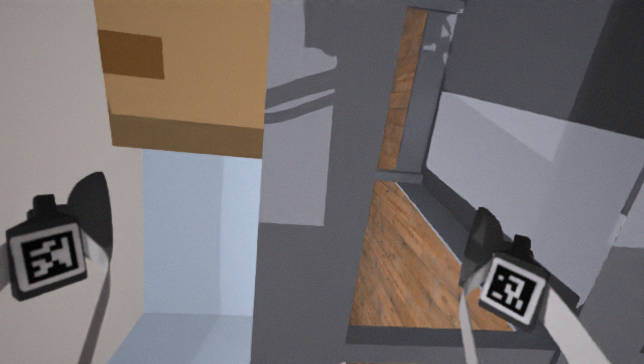

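{"op": "execute_actions", "data": {"actions": [{"r2":{"base":{"translate_m":0.14},"joints":{"lift_m":0.72}}}], "cameras": []}}

{"op": "execute_actions", "data": {"actions": [{"r2":{"joints":{"gripper_m":0.02}}}], "cameras": ["r2_wrist_camera"]}}

{"op": "execute_actions", "data": {"actions": [{"r2":{"base":{"rotate_rad":-0.22},"joints":{"wrist_yaw_rad":1.75}}}], "cameras": []}}

{"op": "execute_actions", "data": {"actions": [{"r2":{"base":{"translate_m":-0.5}}}], "cameras": ["r2_wrist_camera","r2_nav_camera"]}}

Scene clock: 278.53 s.
r1.base_odometry: x=-2.982 y=-0.826 heading=+2.240 (m, m, rad; r1's odometry frame)
r1.turned_by_wheels: +0.000 (rad since the last result)
r1.turned_by_imu: -0.002 (rad since the last result)
r1.base_tilt: forward=+0.7 right=-0.7 (deg)
r1.lidar_m: 0.92 0.95 1.20 1.16 1.21 1.67 4.70 1.40 1.49 0.70 0.72 0.95
r1.head_depth_mm: - 1439 1909 2001 - - - / - 1482 1740 2017 - - 1148 / - 1676 1863 - - - 1196 / - 3761 2943 - - 1339 1203 / - 1515 3145 - - 1383 1211 / 3600 3819 3209 - - 1420 1213 / 3393 3611 3452 - 1751 1435 1199
r1.base_status: not commanded
r1.joint_positions: lift_m=+1.000 arm_m=+0.261 wrist_yaw_rad=-0.014 wrist_pitch_rad=-0.021 wrist_roll_rad=+0.004 gripper_m=-0.023 head_pan_rad=-2.393 head_tilt_rad=-0.593
r1.joint_status: not commanded
r1.on_its_own: gripper_m is held at -0.024, not at your -0.040, by its stall guard, which is not easing now
r1.motor_effort: left_wheel=-1(1) right_wheel=+6(6) lift_m=+44(44) arm_m=-9(9) wrist_yaw_rad=+12(12) wrist_pitch_rad=+12(11) wrist_roll_rad=+0(0) gripper_m=-19(20) head_pan_rad=-2(4) head_tilt_rad=-3(2) (%)
r1.hand_pose: x=-0.0251 y=-0.6613 z=+1.1090 quat_wxyz=(+0.706, +0.003, -0.708, -0.013) (m; r1's base frame)
r1.wrist_depth_mm: 189 187 186 119 183 - - / 192 190 189 117 185 - - / 195 194 192 120 189 - - / 198 197 195 121 192 - - / 202 200 197 124 195 - - / 205 203 201 123 199 - - / 208 205 205 125 - - -
r2.base_odometry: x=-2.053 y=-1.269 heading=+0.460 (m, m, rad; r2's odometry frame)
r2.turned_by_wheels: +0.000 (rad since the last result)
r2.turned_by_imu: +0.001 (rad since the last result)
r2.base_tilt: forward=-1.1 right=+1.8 (deg)
r2.lidar_m: 0.21 3.50 2.58 2.48 2.57 2.06 1.47 1.02 1.50 2.27 0.27 0.21
r2.head_depth_mm: 3398 548 453 559 592 527 1100 / 3733 538 446 547 587 522 747 / 3645 527 441 537 597 497 897 / 3472 546 456 544 576 502 752 / 3369 3112 838 689 570 488 732 / 3336 3078 829 669 567 485 734 / 3206 3001 2243 1771 1451 1214 1102
r2.base_status: done
r2.joint_positions: lift_m=+0.721 arm_m=+0.001 wrist_yaw_rad=+1.572 wrist_pitch_rad=-0.024 wrist_roll_rad=+1.569 gripper_m=+0.170 head_pan_rad=-0.293 head_tilt_rad=-0.790
r2.joint_status: all done
r2.motor_effort: left_wheel=-3(6) right_wheel=+1(4) lift_m=+11(12) arm_m=-5(5) wrist_yaw_rad=-2(2) wrist_pitch_rad=+7(7) wrist_roll_rad=+0(0) gripper_m=+1(1) head_pan_rad=-4(4) head_tilt_rad=-4(4) (%)
r2.hand_pose: x=+0.2342 y=-0.1455 z=+0.8288 quat_wxyz=(+0.010, +0.708, -0.707, -0.008) (m; r2's base frame)
r2.wrist_depth_mm: 263 269 97 98 100 493 412 / 277 283 101 103 105 513 405 / 295 300 107 108 111 527 400 / - - 113 115 118 556 394 / - - 120 123 126 517 390 / - - 128 130 136 - 379 / - - 138 141 147 - 357
pictures: none
No camera images: the call's "cameras" was empty. Leave "cameras" out to get every camera's image.

Scene clock: 280.53 s.
r1.base_odometry: x=-2.982 y=-0.826 heading=+2.240 (m, m, rad; r1's odometry frame)
r1.turned_by_wheels: +0.000 (rad since the last result)
r1.turned_by_imu: -0.001 (rad since the last result)
r1.base_tilt: forward=+0.7 right=-0.7 (deg)
r1.lidar_m: 0.92 0.96 1.20 1.16 1.21 1.66 4.72 1.39 1.50 0.69 0.73 0.95
r1.head_depth_mm: - 1446 1907 2011 - - - / - 1486 1735 2035 - - 1147 / - 1682 1857 - - - 1194 / - 3693 2947 - - 1342 1193 / - 1506 3105 - - 1388 1204 / 3594 3810 3181 - - 1419 1214 / 3355 3673 3471 - 1746 1436 1193
r1.base_status: not commanded
r1.joint_positions: lift_m=+1.000 arm_m=+0.261 wrist_yaw_rad=-0.014 wrist_pitch_rad=-0.021 wrist_roll_rad=+0.004 gripper_m=-0.023 head_pan_rad=-2.393 head_tilt_rad=-0.593
r1.joint_status: not commanded
r1.on_its_own: gripper_m is held at -0.024, not at your -0.040, by its stall guard, which is not easing now
r1.motor_effort: left_wheel=-1(1) right_wheel=+6(6) lift_m=+44(44) arm_m=-8(9) wrist_yaw_rad=+11(11) wrist_pitch_rad=+11(11) wrist_roll_rad=+0(0) gripper_m=-19(20) head_pan_rad=-2(4) head_tilt_rad=-4(3) (%)
r1.hand_pose: x=-0.0251 y=-0.6613 z=+1.1090 quat_wxyz=(+0.706, +0.003, -0.708, -0.013) (m; r1's base frame)
r1.wrist_depth_mm: 189 187 186 118 183 - - / 192 190 188 117 186 - - / 195 193 192 120 189 - - / 198 197 195 120 192 - - / 202 200 198 124 196 - - / 205 203 201 123 199 - - / 208 206 205 125 - - -
r2.base_odometry: x=-2.053 y=-1.269 heading=+0.460 (m, m, rad; r2's odometry frame)
r2.turned_by_wheels: +0.000 (rad since the last result)
r2.turned_by_imu: +0.000 (rad since the last result)
r2.base_tilt: forward=-1.1 right=+1.7 (deg)
r2.lidar_m: 0.21 3.53 2.57 2.48 2.57 2.06 1.47 1.03 1.50 2.27 0.27 0.21
r2.head_depth_mm: 3393 548 455 561 591 527 1096 / 3729 539 448 550 586 521 757 / 3618 529 443 540 584 491 903 / 3573 547 458 546 576 502 753 / 3421 3074 838 691 572 488 732 / 3316 3096 826 668 568 484 739 / 3202 3027 2223 1762 1432 1210 1109
r2.base_status: not commanded
r2.joint_positions: lift_m=+0.721 arm_m=+0.001 wrist_yaw_rad=+1.572 wrist_pitch_rad=-0.050 wrist_roll_rad=+1.570 gripper_m=+0.022 head_pan_rad=-0.293 head_tilt_rad=-0.790
r2.joint_status: all done
r2.motor_effort: left_wheel=-2(4) right_wheel=+7(7) lift_m=+14(14) arm_m=-5(4) wrist_yaw_rad=-2(2) wrist_pitch_rad=+15(16) wrist_roll_rad=+0(0) gripper_m=-44(100) head_pan_rad=-5(5) head_tilt_rad=-4(4) (%)
r2.hand_pose: x=+0.2333 y=-0.1455 z=+0.8220 quat_wxyz=(+0.019, +0.707, -0.706, -0.017) (m; r2's base frame)
r2.wrist_depth_mm: 263 267 98 100 103 528 397 / 277 281 103 106 109 547 389 / 292 301 108 111 115 539 388 / - - 115 118 123 535 385 / - - 122 126 130 527 376 / - - 130 135 139 466 370 / - - 139 145 - - 367
pictures: r2_wrist_camera
Images, in order (width x height): r2_wrist_camera 644x364.

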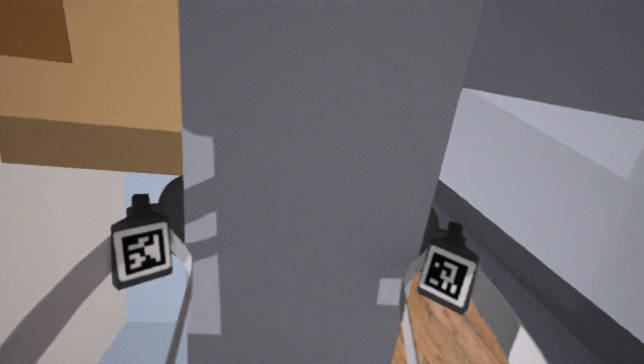

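Scene clock: 282.00 s.
r1.base_odometry: x=-2.982 y=-0.826 heading=+2.240 (m, m, rad; r1's odometry frame)
r1.turned_by_wheels: +0.000 (rad since the last result)
r1.turned_by_imu: +0.000 (rad since the last result)
r1.base_tilt: forward=+0.6 right=-0.6 (deg)
r1.lidar_m: 0.92 0.95 1.20 1.16 1.21 1.67 4.71 1.39 1.49 0.70 0.73 0.95
r1.head_depth_mm: - 1448 1900 2014 - - - / - 1466 1728 2004 - - 1151 / - 1655 1876 - - - 1193 / - 3721 3069 - - 1342 1198 / - 3753 2967 - - 1385 1208 / 3590 3743 3230 - - 1426 1214 / 3427 3684 3406 - 1746 1440 1188
r1.base_status: not commanded
r1.joint_positions: lift_m=+1.000 arm_m=+0.261 wrist_yaw_rad=-0.014 wrist_pitch_rad=-0.021 wrist_roll_rad=+0.004 gripper_m=-0.023 head_pan_rad=-2.393 head_tilt_rad=-0.593
r1.joint_status: not commanded
r1.on_its_own: gripper_m is held at -0.024, not at your -0.040, by its stall guard, which is not easing now
r1.motor_effort: left_wheel=-1(1) right_wheel=+6(6) lift_m=+44(44) arm_m=-9(9) wrist_yaw_rad=+12(12) wrist_pitch_rad=+11(11) wrist_roll_rad=+0(0) gripper_m=-20(19) head_pan_rad=-3(4) head_tilt_rad=-4(2) (%)
r1.hand_pose: x=-0.0251 y=-0.6613 z=+1.1090 quat_wxyz=(+0.706, +0.003, -0.708, -0.013) (m; r1's base frame)
r1.wrist_depth_mm: 188 187 186 119 183 - - / 192 190 189 117 186 - - / 194 193 192 119 189 - - / 198 197 195 121 192 - - / 200 200 198 124 195 - - / 204 202 201 123 199 - - / 209 206 205 125 - - -
r2.base_odometry: x=-2.053 y=-1.269 heading=+0.241 (m, m, rad; r2's odometry frame)
r2.turned_by_wheels: -0.220 (rad since the last result)
r2.turned_by_imu: -0.214 (rad since the last result)
r2.base_tilt: forward=-1.0 right=+1.6 (deg)
r2.lidar_m: 0.19 0.20 2.81 2.48 2.49 2.23 2.06 1.03 1.49 2.27 0.31 0.21
r2.head_depth_mm: 2596 2795 2406 1906 574 1236 1170 / 2871 3066 506 669 588 721 1113 / 3405 526 466 577 582 523 1021 / 3714 518 442 542 576 473 890 / 3687 509 425 511 569 488 716 / 3487 503 443 636 567 484 673 / 3370 2872 809 676 562 481 444
r2.base_status: done
r2.joint_positions: lift_m=+0.720 arm_m=+0.001 wrist_yaw_rad=+1.765 wrist_pitch_rad=-0.057 wrist_roll_rad=+1.555 gripper_m=+0.030 head_pan_rad=-0.293 head_tilt_rad=-0.791
r2.joint_status: all done
r2.on_its_own: gripper_m is held at +0.028, not at your +0.020, by its stall guard, which is still easing
r2.motor_effort: left_wheel=+5(7) right_wheel=-6(14) lift_m=+17(17) arm_m=-2(5) wrist_yaw_rad=-9(27) wrist_pitch_rad=+16(17) wrist_roll_rad=+6(6) gripper_m=-38(44) head_pan_rad=-4(4) head_tilt_rad=-3(4) (%)
r2.hand_pose: x=+0.2283 y=-0.0966 z=+0.8201 quat_wxyz=(+0.028, +0.772, -0.635, -0.012) (m; r2's base frame)
r2.wrist_depth_mm: 274 282 112 115 119 557 393 / 286 295 118 121 125 547 388 / 302 312 123 127 132 532 381 / - - 129 133 140 525 378 / - - 137 142 145 516 372 / - - 144 150 156 475 368 / - - 153 159 - - 360
pictures: none
No camera images: the call's "cameras" was empty. Leave "cameras" out to get every camera's image.

Scene clock: 288.00 s.
r1.base_odometry: x=-2.982 y=-0.826 heading=+2.240 (m, m, rad; r1's odometry frame)
r1.turned_by_wheels: +0.000 (rad since the last result)
r1.turned_by_imu: -0.002 (rad since the last result)
r1.base_tilt: forward=+0.7 right=-0.7 (deg)
r1.lidar_m: 0.92 0.95 1.20 1.16 1.21 1.66 4.70 1.15 1.09 0.70 0.73 0.95
r1.head_depth_mm: - - 2784 2182 - - - / - 1449 2470 2261 - - 1150 / - 1263 1719 - - - 1200 / - 1190 1221 - - 1340 1199 / - 1477 1192 - - 1385 1207 / 3627 3927 1409 - - 1428 1213 / 3383 3634 1186 - 1532 1437 1187
r1.base_status: not commanded
r1.joint_positions: lift_m=+1.000 arm_m=+0.261 wrist_yaw_rad=-0.014 wrist_pitch_rad=-0.021 wrist_roll_rad=+0.004 gripper_m=-0.023 head_pan_rad=-2.393 head_tilt_rad=-0.593
r1.joint_status: not commanded
r1.on_its_own: gripper_m is held at -0.024, not at your -0.040, by its stall guard, which is not easing now
r1.motor_effort: left_wheel=-1(1) right_wheel=+6(6) lift_m=+44(44) arm_m=-8(8) wrist_yaw_rad=+11(11) wrist_pitch_rad=+11(11) wrist_roll_rad=+0(0) gripper_m=-19(19) head_pan_rad=-3(4) head_tilt_rad=-3(3) (%)
r1.hand_pose: x=-0.0251 y=-0.6613 z=+1.1090 quat_wxyz=(+0.706, +0.003, -0.708, -0.013) (m; r1's base frame)
r1.wrist_depth_mm: 188 188 186 119 183 - - / 191 191 188 117 185 - - / 194 194 192 120 189 - - / 197 197 194 121 191 - - / 201 200 198 124 194 - - / 204 203 201 124 199 836 - / 208 206 205 125 - - 722
r2.base_odometry: x=-2.538 y=-1.388 heading=+0.241 (m, m, rad; r2's odometry frame)
r2.turned_by_wheels: +0.000 (rad since the last result)
r2.turned_by_imu: +0.001 (rad since the last result)
r2.base_tilt: forward=-1.1 right=+1.6 (deg)
r2.lidar_m: 0.20 0.20 2.69 2.37 2.38 1.69 1.57 0.90 0.68 1.31 0.29 0.21
r2.head_depth_mm: 2703 2892 2417 1888 562 1236 1168 / 3080 3156 496 653 585 535 1107 / 3539 526 454 560 581 517 837 / - 516 436 531 576 503 815 / - 508 424 506 570 486 716 / 3893 501 422 625 566 484 676 / 3727 2879 812 674 563 481 469
r2.base_status: done
r2.joint_positions: lift_m=+0.720 arm_m=+0.001 wrist_yaw_rad=+1.845 wrist_pitch_rad=-0.058 wrist_roll_rad=+1.553 gripper_m=+0.053 head_pan_rad=-0.293 head_tilt_rad=-0.791
r2.joint_status: not commanded
r2.on_its_own: wrist_yaw_rad is held at +1.846, not at your +1.750, by its stall guard, which is not easing now; gripper_m is held at +0.052, not at your +0.020, by its stall guard, which is not easing now
r2.motor_effort: left_wheel=+1(11) right_wheel=-6(16) lift_m=+18(18) arm_m=+0(2) wrist_yaw_rad=+0(21) wrist_pitch_rad=+17(17) wrist_roll_rad=+7(8) gripper_m=-27(38) head_pan_rad=-4(5) head_tilt_rad=-3(3) (%)
r2.hand_pose: x=+0.2235 y=-0.0765 z=+0.8199 quat_wxyz=(+0.029, +0.797, -0.603, -0.010) (m; r2's base frame)
r2.wrist_depth_mm: 267 273 103 105 108 526 396 / 285 292 109 112 115 549 389 / 306 313 117 120 124 538 382 / - - 125 129 136 522 380 / - - 135 140 144 512 372 / - - 148 153 - 460 365 / - - 161 167 - - 360
pictures: r2_nav_camera (sideways: a quarter turn counterclockwise sets it upright), r2_wrist_camera
Images, in order (width x height): r2_nav_camera 672x504, r2_wrist_camera 644x364.

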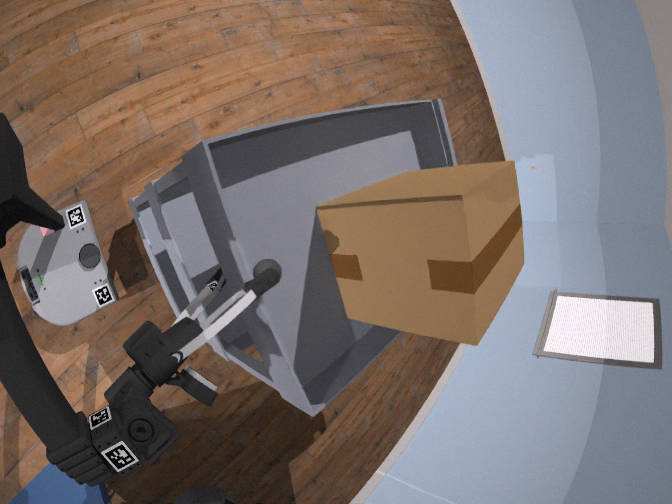

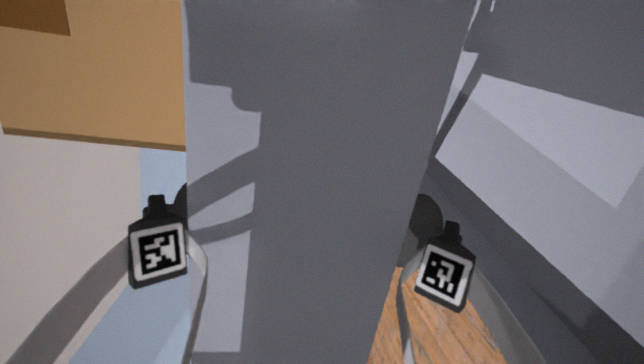

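Works. Continue to Y≈2.2 then straighten.

{"op": "execute_actions", "data": {"actions": [{"r2":{"base":{"translate_m":-0.75},"joints":{"lift_m":0.71}}}], "cameras": []}}

{"op": "execute_actions", "data": {"actions": [{"r2":{"base":{"rotate_rad":0.22},"joints":{"wrist_yaw_rad":1.7}}}], "cameras": []}}

{"op": "execute_actions", "data": {"actions": [{"r2":{"base":{"translate_m":-0.8}}}], "cameras": ["r2_nav_camera"]}}

Scene clock: 302.00 s.
r1.base_odometry: x=-2.982 y=-0.826 heading=+2.240 (m, m, rad; r1's odometry frame)
r1.turned_by_wheels: +0.000 (rad since the last result)
r1.turned_by_imu: -0.003 (rad since the last result)
r1.base_tilt: forward=+0.6 right=-0.7 (deg)
r1.lidar_m: 0.92 0.95 1.20 1.16 1.21 1.67 4.68 5.02 0.91 0.70 0.73 0.95
r1.head_depth_mm: - - 2805 2182 - - - / - - 2834 2286 - - 1148 / - - 2901 - - - 1188 / - - 3111 - - 1346 1203 / - - 3161 - - 1382 1202 / 3622 3912 3163 - - 1362 1212 / 3367 3698 1279 - 1408 1340 1190
r1.base_status: not commanded
r1.joint_positions: lift_m=+1.000 arm_m=+0.261 wrist_yaw_rad=-0.014 wrist_pitch_rad=-0.021 wrist_roll_rad=+0.004 gripper_m=-0.023 head_pan_rad=-2.393 head_tilt_rad=-0.593
r1.joint_status: not commanded
r1.on_its_own: gripper_m is held at -0.024, not at your -0.040, by its stall guard, which is not easing now
r1.motor_effort: left_wheel=-1(1) right_wheel=+6(6) lift_m=+44(44) arm_m=-8(9) wrist_yaw_rad=+11(12) wrist_pitch_rad=+11(11) wrist_roll_rad=+0(0) gripper_m=-19(20) head_pan_rad=-3(4) head_tilt_rad=-3(3) (%)
r1.hand_pose: x=-0.0251 y=-0.6613 z=+1.1090 quat_wxyz=(+0.706, +0.003, -0.708, -0.013) (m; r1's base frame)
r1.wrist_depth_mm: 188 187 185 118 183 - - / 192 190 188 117 186 - - / 194 193 192 120 189 - - / 198 197 195 121 192 - - / 202 199 198 124 195 589 - / 205 203 201 123 199 451 425 / 208 206 205 125 483 450 421
r2.base_odometry: x=-3.267 y=-1.567 heading=+0.241 (m, m, rad; r2's odometry frame)
r2.turned_by_wheels: +0.000 (rad since the last result)
r2.turned_by_imu: +0.001 (rad since the last result)
r2.base_tilt: forward=-1.1 right=+1.7 (deg)
r2.lidar_m: 0.20 0.23 2.50 2.20 1.44 0.85 0.83 3.69 0.73 0.64 0.25 0.21
r2.head_depth_mm: 2915 3050 463 1781 570 513 1124 / 3315 536 436 520 586 510 750 / 3835 527 434 514 580 496 741 / - 517 428 509 576 503 877 / - 533 424 519 571 464 732 / - 3043 832 682 567 484 700 / - 3019 849 657 562 480 624
r2.base_status: done
r2.joint_positions: lift_m=+0.710 arm_m=+0.001 wrist_yaw_rad=+1.903 wrist_pitch_rad=-0.029 wrist_roll_rad=+1.549 gripper_m=+0.057 head_pan_rad=-0.293 head_tilt_rad=-0.791
r2.joint_status: all done
r2.on_its_own: wrist_yaw_rad is held at +1.887, not at your +1.750, by its stall guard, which is not easing now; gripper_m is held at +0.055, not at your +0.020, by its stall guard, which is not easing now
r2.motor_effort: left_wheel=+4(6) right_wheel=-6(13) lift_m=+14(19) arm_m=+0(0) wrist_yaw_rad=-9(14) wrist_pitch_rad=+9(17) wrist_roll_rad=+8(9) gripper_m=-24(28) head_pan_rad=-5(4) head_tilt_rad=-3(4) (%)
r2.hand_pose: x=+0.2201 y=-0.0622 z=+0.8175 quat_wxyz=(+0.019, +0.814, -0.580, +0.001) (m; r2's base frame)
r2.wrist_depth_mm: 268 256 79 80 80 83 405 / - 285 88 89 89 501 396 / - - 99 100 101 541 387 / - - 113 114 116 512 382 / - - 131 133 134 476 375 / - - 157 160 - 418 371 / - - 196 199 - - 347
pictures: none
No camera images: the call's "cameras" was empty. Leave "cameras" out to get every camera's image.

Scene clock: 303.37 s.
r1.base_odometry: x=-2.982 y=-0.826 heading=+2.240 (m, m, rad; r1's odometry frame)
r1.turned_by_wheels: +0.000 (rad since the last result)
r1.turned_by_imu: +0.000 (rad since the last result)
r1.base_tilt: forward=+0.7 right=-0.7 (deg)
r1.lidar_m: 0.92 0.96 1.20 1.16 1.21 1.67 4.67 5.02 0.92 0.70 0.73 0.95
r1.head_depth_mm: - - 2828 2169 - - - / - - 2867 2272 - - 1149 / - - 2900 - - - 1191 / - - 3085 - - 1352 1201 / - - 3120 - - 1387 1208 / 3712 3891 3096 - - 1356 1216 / 3349 3639 1273 - 1414 1338 1190
r1.base_status: not commanded
r1.joint_positions: lift_m=+1.000 arm_m=+0.261 wrist_yaw_rad=-0.014 wrist_pitch_rad=-0.021 wrist_roll_rad=+0.004 gripper_m=-0.023 head_pan_rad=-2.393 head_tilt_rad=-0.593
r1.joint_status: not commanded
r1.on_its_own: gripper_m is held at -0.024, not at your -0.040, by its stall guard, which is not easing now
r1.motor_effort: left_wheel=-1(1) right_wheel=+6(6) lift_m=+44(44) arm_m=-9(9) wrist_yaw_rad=+11(11) wrist_pitch_rad=+11(11) wrist_roll_rad=+0(0) gripper_m=-19(20) head_pan_rad=-3(4) head_tilt_rad=-3(3) (%)
r1.hand_pose: x=-0.0251 y=-0.6613 z=+1.1090 quat_wxyz=(+0.706, +0.003, -0.708, -0.013) (m; r1's base frame)
r1.wrist_depth_mm: 188 187 186 119 183 - - / 192 190 189 117 186 - - / 195 193 192 119 189 - - / 197 196 195 121 192 - - / 201 199 197 123 195 585 - / 205 203 201 124 199 458 416 / 208 206 205 125 484 456 417
r2.base_odometry: x=-3.267 y=-1.567 heading=+0.461 (m, m, rad; r2's odometry frame)
r2.turned_by_wheels: +0.220 (rad since the last result)
r2.turned_by_imu: +0.210 (rad since the last result)
r2.base_tilt: forward=-1.1 right=+1.6 (deg)
r2.lidar_m: 0.23 3.16 2.29 2.20 1.09 0.83 3.68 0.91 0.67 0.65 0.25 0.23
r2.head_depth_mm: 3691 545 437 513 579 502 711 / - 537 443 523 585 509 745 / - 525 444 534 582 507 893 / - 3133 847 654 578 475 749 / - 3131 841 690 572 509 890 / - 3029 2249 666 554 516 922 / - 3022 2230 1794 1433 1197 1098
r2.base_status: done
r2.joint_positions: lift_m=+0.710 arm_m=+0.001 wrist_yaw_rad=+1.683 wrist_pitch_rad=-0.025 wrist_roll_rad=+1.559 gripper_m=+0.060 head_pan_rad=-0.293 head_tilt_rad=-0.791
r2.joint_status: all done
r2.on_its_own: gripper_m is held at +0.059, not at your +0.020, by its stall guard, which is not easing now
r2.motor_effort: left_wheel=-7(8) right_wheel=+5(9) lift_m=+14(14) arm_m=+0(0) wrist_yaw_rad=+10(47) wrist_pitch_rad=+7(9) wrist_roll_rad=+4(11) gripper_m=-23(25) head_pan_rad=-5(4) head_tilt_rad=-3(4) (%)
r2.hand_pose: x=+0.2326 y=-0.1168 z=+0.8184 quat_wxyz=(+0.014, +0.746, -0.666, -0.004) (m; r2's base frame)
r2.wrist_depth_mm: 264 82 79 80 80 83 400 / 293 281 87 88 89 493 401 / - - 98 99 100 547 390 / - - 111 112 116 509 381 / - - 128 129 131 474 377 / - - 151 154 - 419 374 / - - 186 188 - - 341
pictures: none
No camera images: the call's "cameras" was empty. Leave "cameras" out to get every camera's image.

Scene clock: 312.93 s.
r1.base_odometry: x=-2.982 y=-0.826 heading=+2.240 (m, m, rad; r1's odometry frame)
r1.turned_by_wheels: +0.000 (rad since the last result)
r1.turned_by_imu: -0.003 (rad since the last result)
r1.base_tilt: forward=+0.7 right=-0.7 (deg)
r1.lidar_m: 0.92 0.96 1.20 1.16 1.21 1.66 4.71 4.96 3.68 0.70 0.73 0.95
r1.head_depth_mm: - - 2773 2166 - - - / - - 2826 2296 - - 1152 / - - 2909 - - - 1190 / - - 3073 - - 1345 1200 / - - 3138 - - 1377 1202 / 3664 3891 3233 - - 1426 1215 / 3378 3607 3461 - 1737 1437 1193
r1.base_status: not commanded
r1.joint_positions: lift_m=+1.000 arm_m=+0.261 wrist_yaw_rad=-0.014 wrist_pitch_rad=-0.021 wrist_roll_rad=+0.004 gripper_m=-0.023 head_pan_rad=-2.393 head_tilt_rad=-0.593
r1.joint_status: not commanded
r1.on_its_own: gripper_m is held at -0.024, not at your -0.040, by its stall guard, which is not easing now
r1.motor_effort: left_wheel=-1(1) right_wheel=+6(6) lift_m=+44(44) arm_m=-8(8) wrist_yaw_rad=+12(11) wrist_pitch_rad=+11(11) wrist_roll_rad=+0(0) gripper_m=-20(19) head_pan_rad=-3(4) head_tilt_rad=-3(3) (%)
r1.hand_pose: x=-0.0251 y=-0.6613 z=+1.1090 quat_wxyz=(+0.706, +0.003, -0.708, -0.013) (m; r1's base frame)
r1.wrist_depth_mm: 189 187 186 119 183 - - / 192 190 189 117 186 - - / 194 193 192 120 189 - - / 198 197 195 120 192 - - / 201 200 198 124 195 - - / 204 203 202 123 198 - - / 207 207 205 125 - - -
r2.base_odometry: x=-3.983 y=-1.923 heading=+0.461 (m, m, rad; r2's odometry frame)
r2.turned_by_wheels: +0.000 (rad since the last result)
r2.turned_by_imu: +0.005 (rad since the last result)
r2.base_tilt: forward=-1.1 right=+1.8 (deg)
r2.lidar_m: 0.23 3.12 2.29 0.32 0.35 3.00 2.90 2.99 2.65 0.64 0.29 0.23
r2.head_depth_mm: 931 546 474 583 592 537 1083 / - 537 468 571 598 491 1012 / - 529 479 563 581 518 946 / - 2983 811 677 576 513 893 / - 3091 854 691 571 508 747 / - 3035 2171 1743 1455 1220 1107 / - 2984 2218 1774 1473 1266 1103
r2.base_status: done
r2.joint_positions: lift_m=+0.710 arm_m=+0.001 wrist_yaw_rad=+1.343 wrist_pitch_rad=-0.031 wrist_roll_rad=+1.574 gripper_m=+0.060 head_pan_rad=-0.293 head_tilt_rad=-0.791
r2.joint_status: not commanded
r2.on_its_own: wrist_yaw_rad is held at +1.340, not at your +1.700, by its stall guard, which is not easing now; gripper_m is held at +0.059, not at your +0.020, by its stall guard, which is not easing now
r2.motor_effort: left_wheel=-4(19) right_wheel=-1(9) lift_m=+15(14) arm_m=-1(1) wrist_yaw_rad=-3(28) wrist_pitch_rad=+9(9) wrist_roll_rad=-2(4) gripper_m=-22(23) head_pan_rad=-4(3) head_tilt_rad=-3(3) (%)
r2.hand_pose: x=+0.2274 y=-0.2032 z=+0.8170 quat_wxyz=(+0.009, +0.622, -0.783, -0.013) (m; r2's base frame)
r2.wrist_depth_mm: 291 300 125 129 133 532 398 / 300 304 128 131 136 546 387 / 306 317 131 135 721 545 386 / 315 325 133 138 698 536 381 / - - 137 142 145 520 378 / - - 140 145 149 493 373 / - - 144 149 - 463 367
pictures: r2_nav_camera (sideways: a quarter turn counterclockwise sets it upright)
Images, in order (width x height): r2_nav_camera 672x504.

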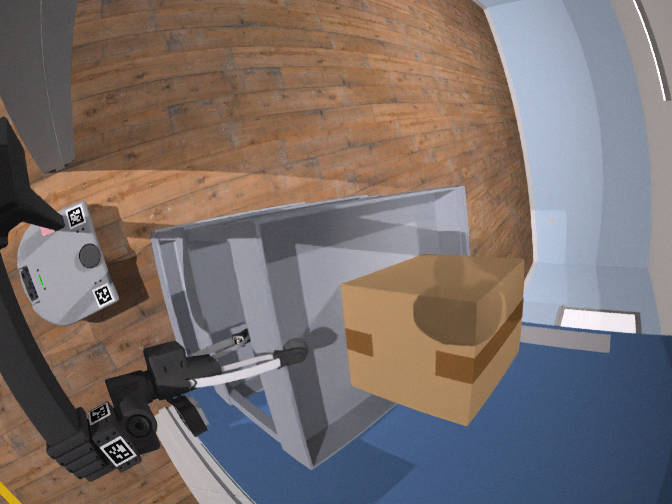

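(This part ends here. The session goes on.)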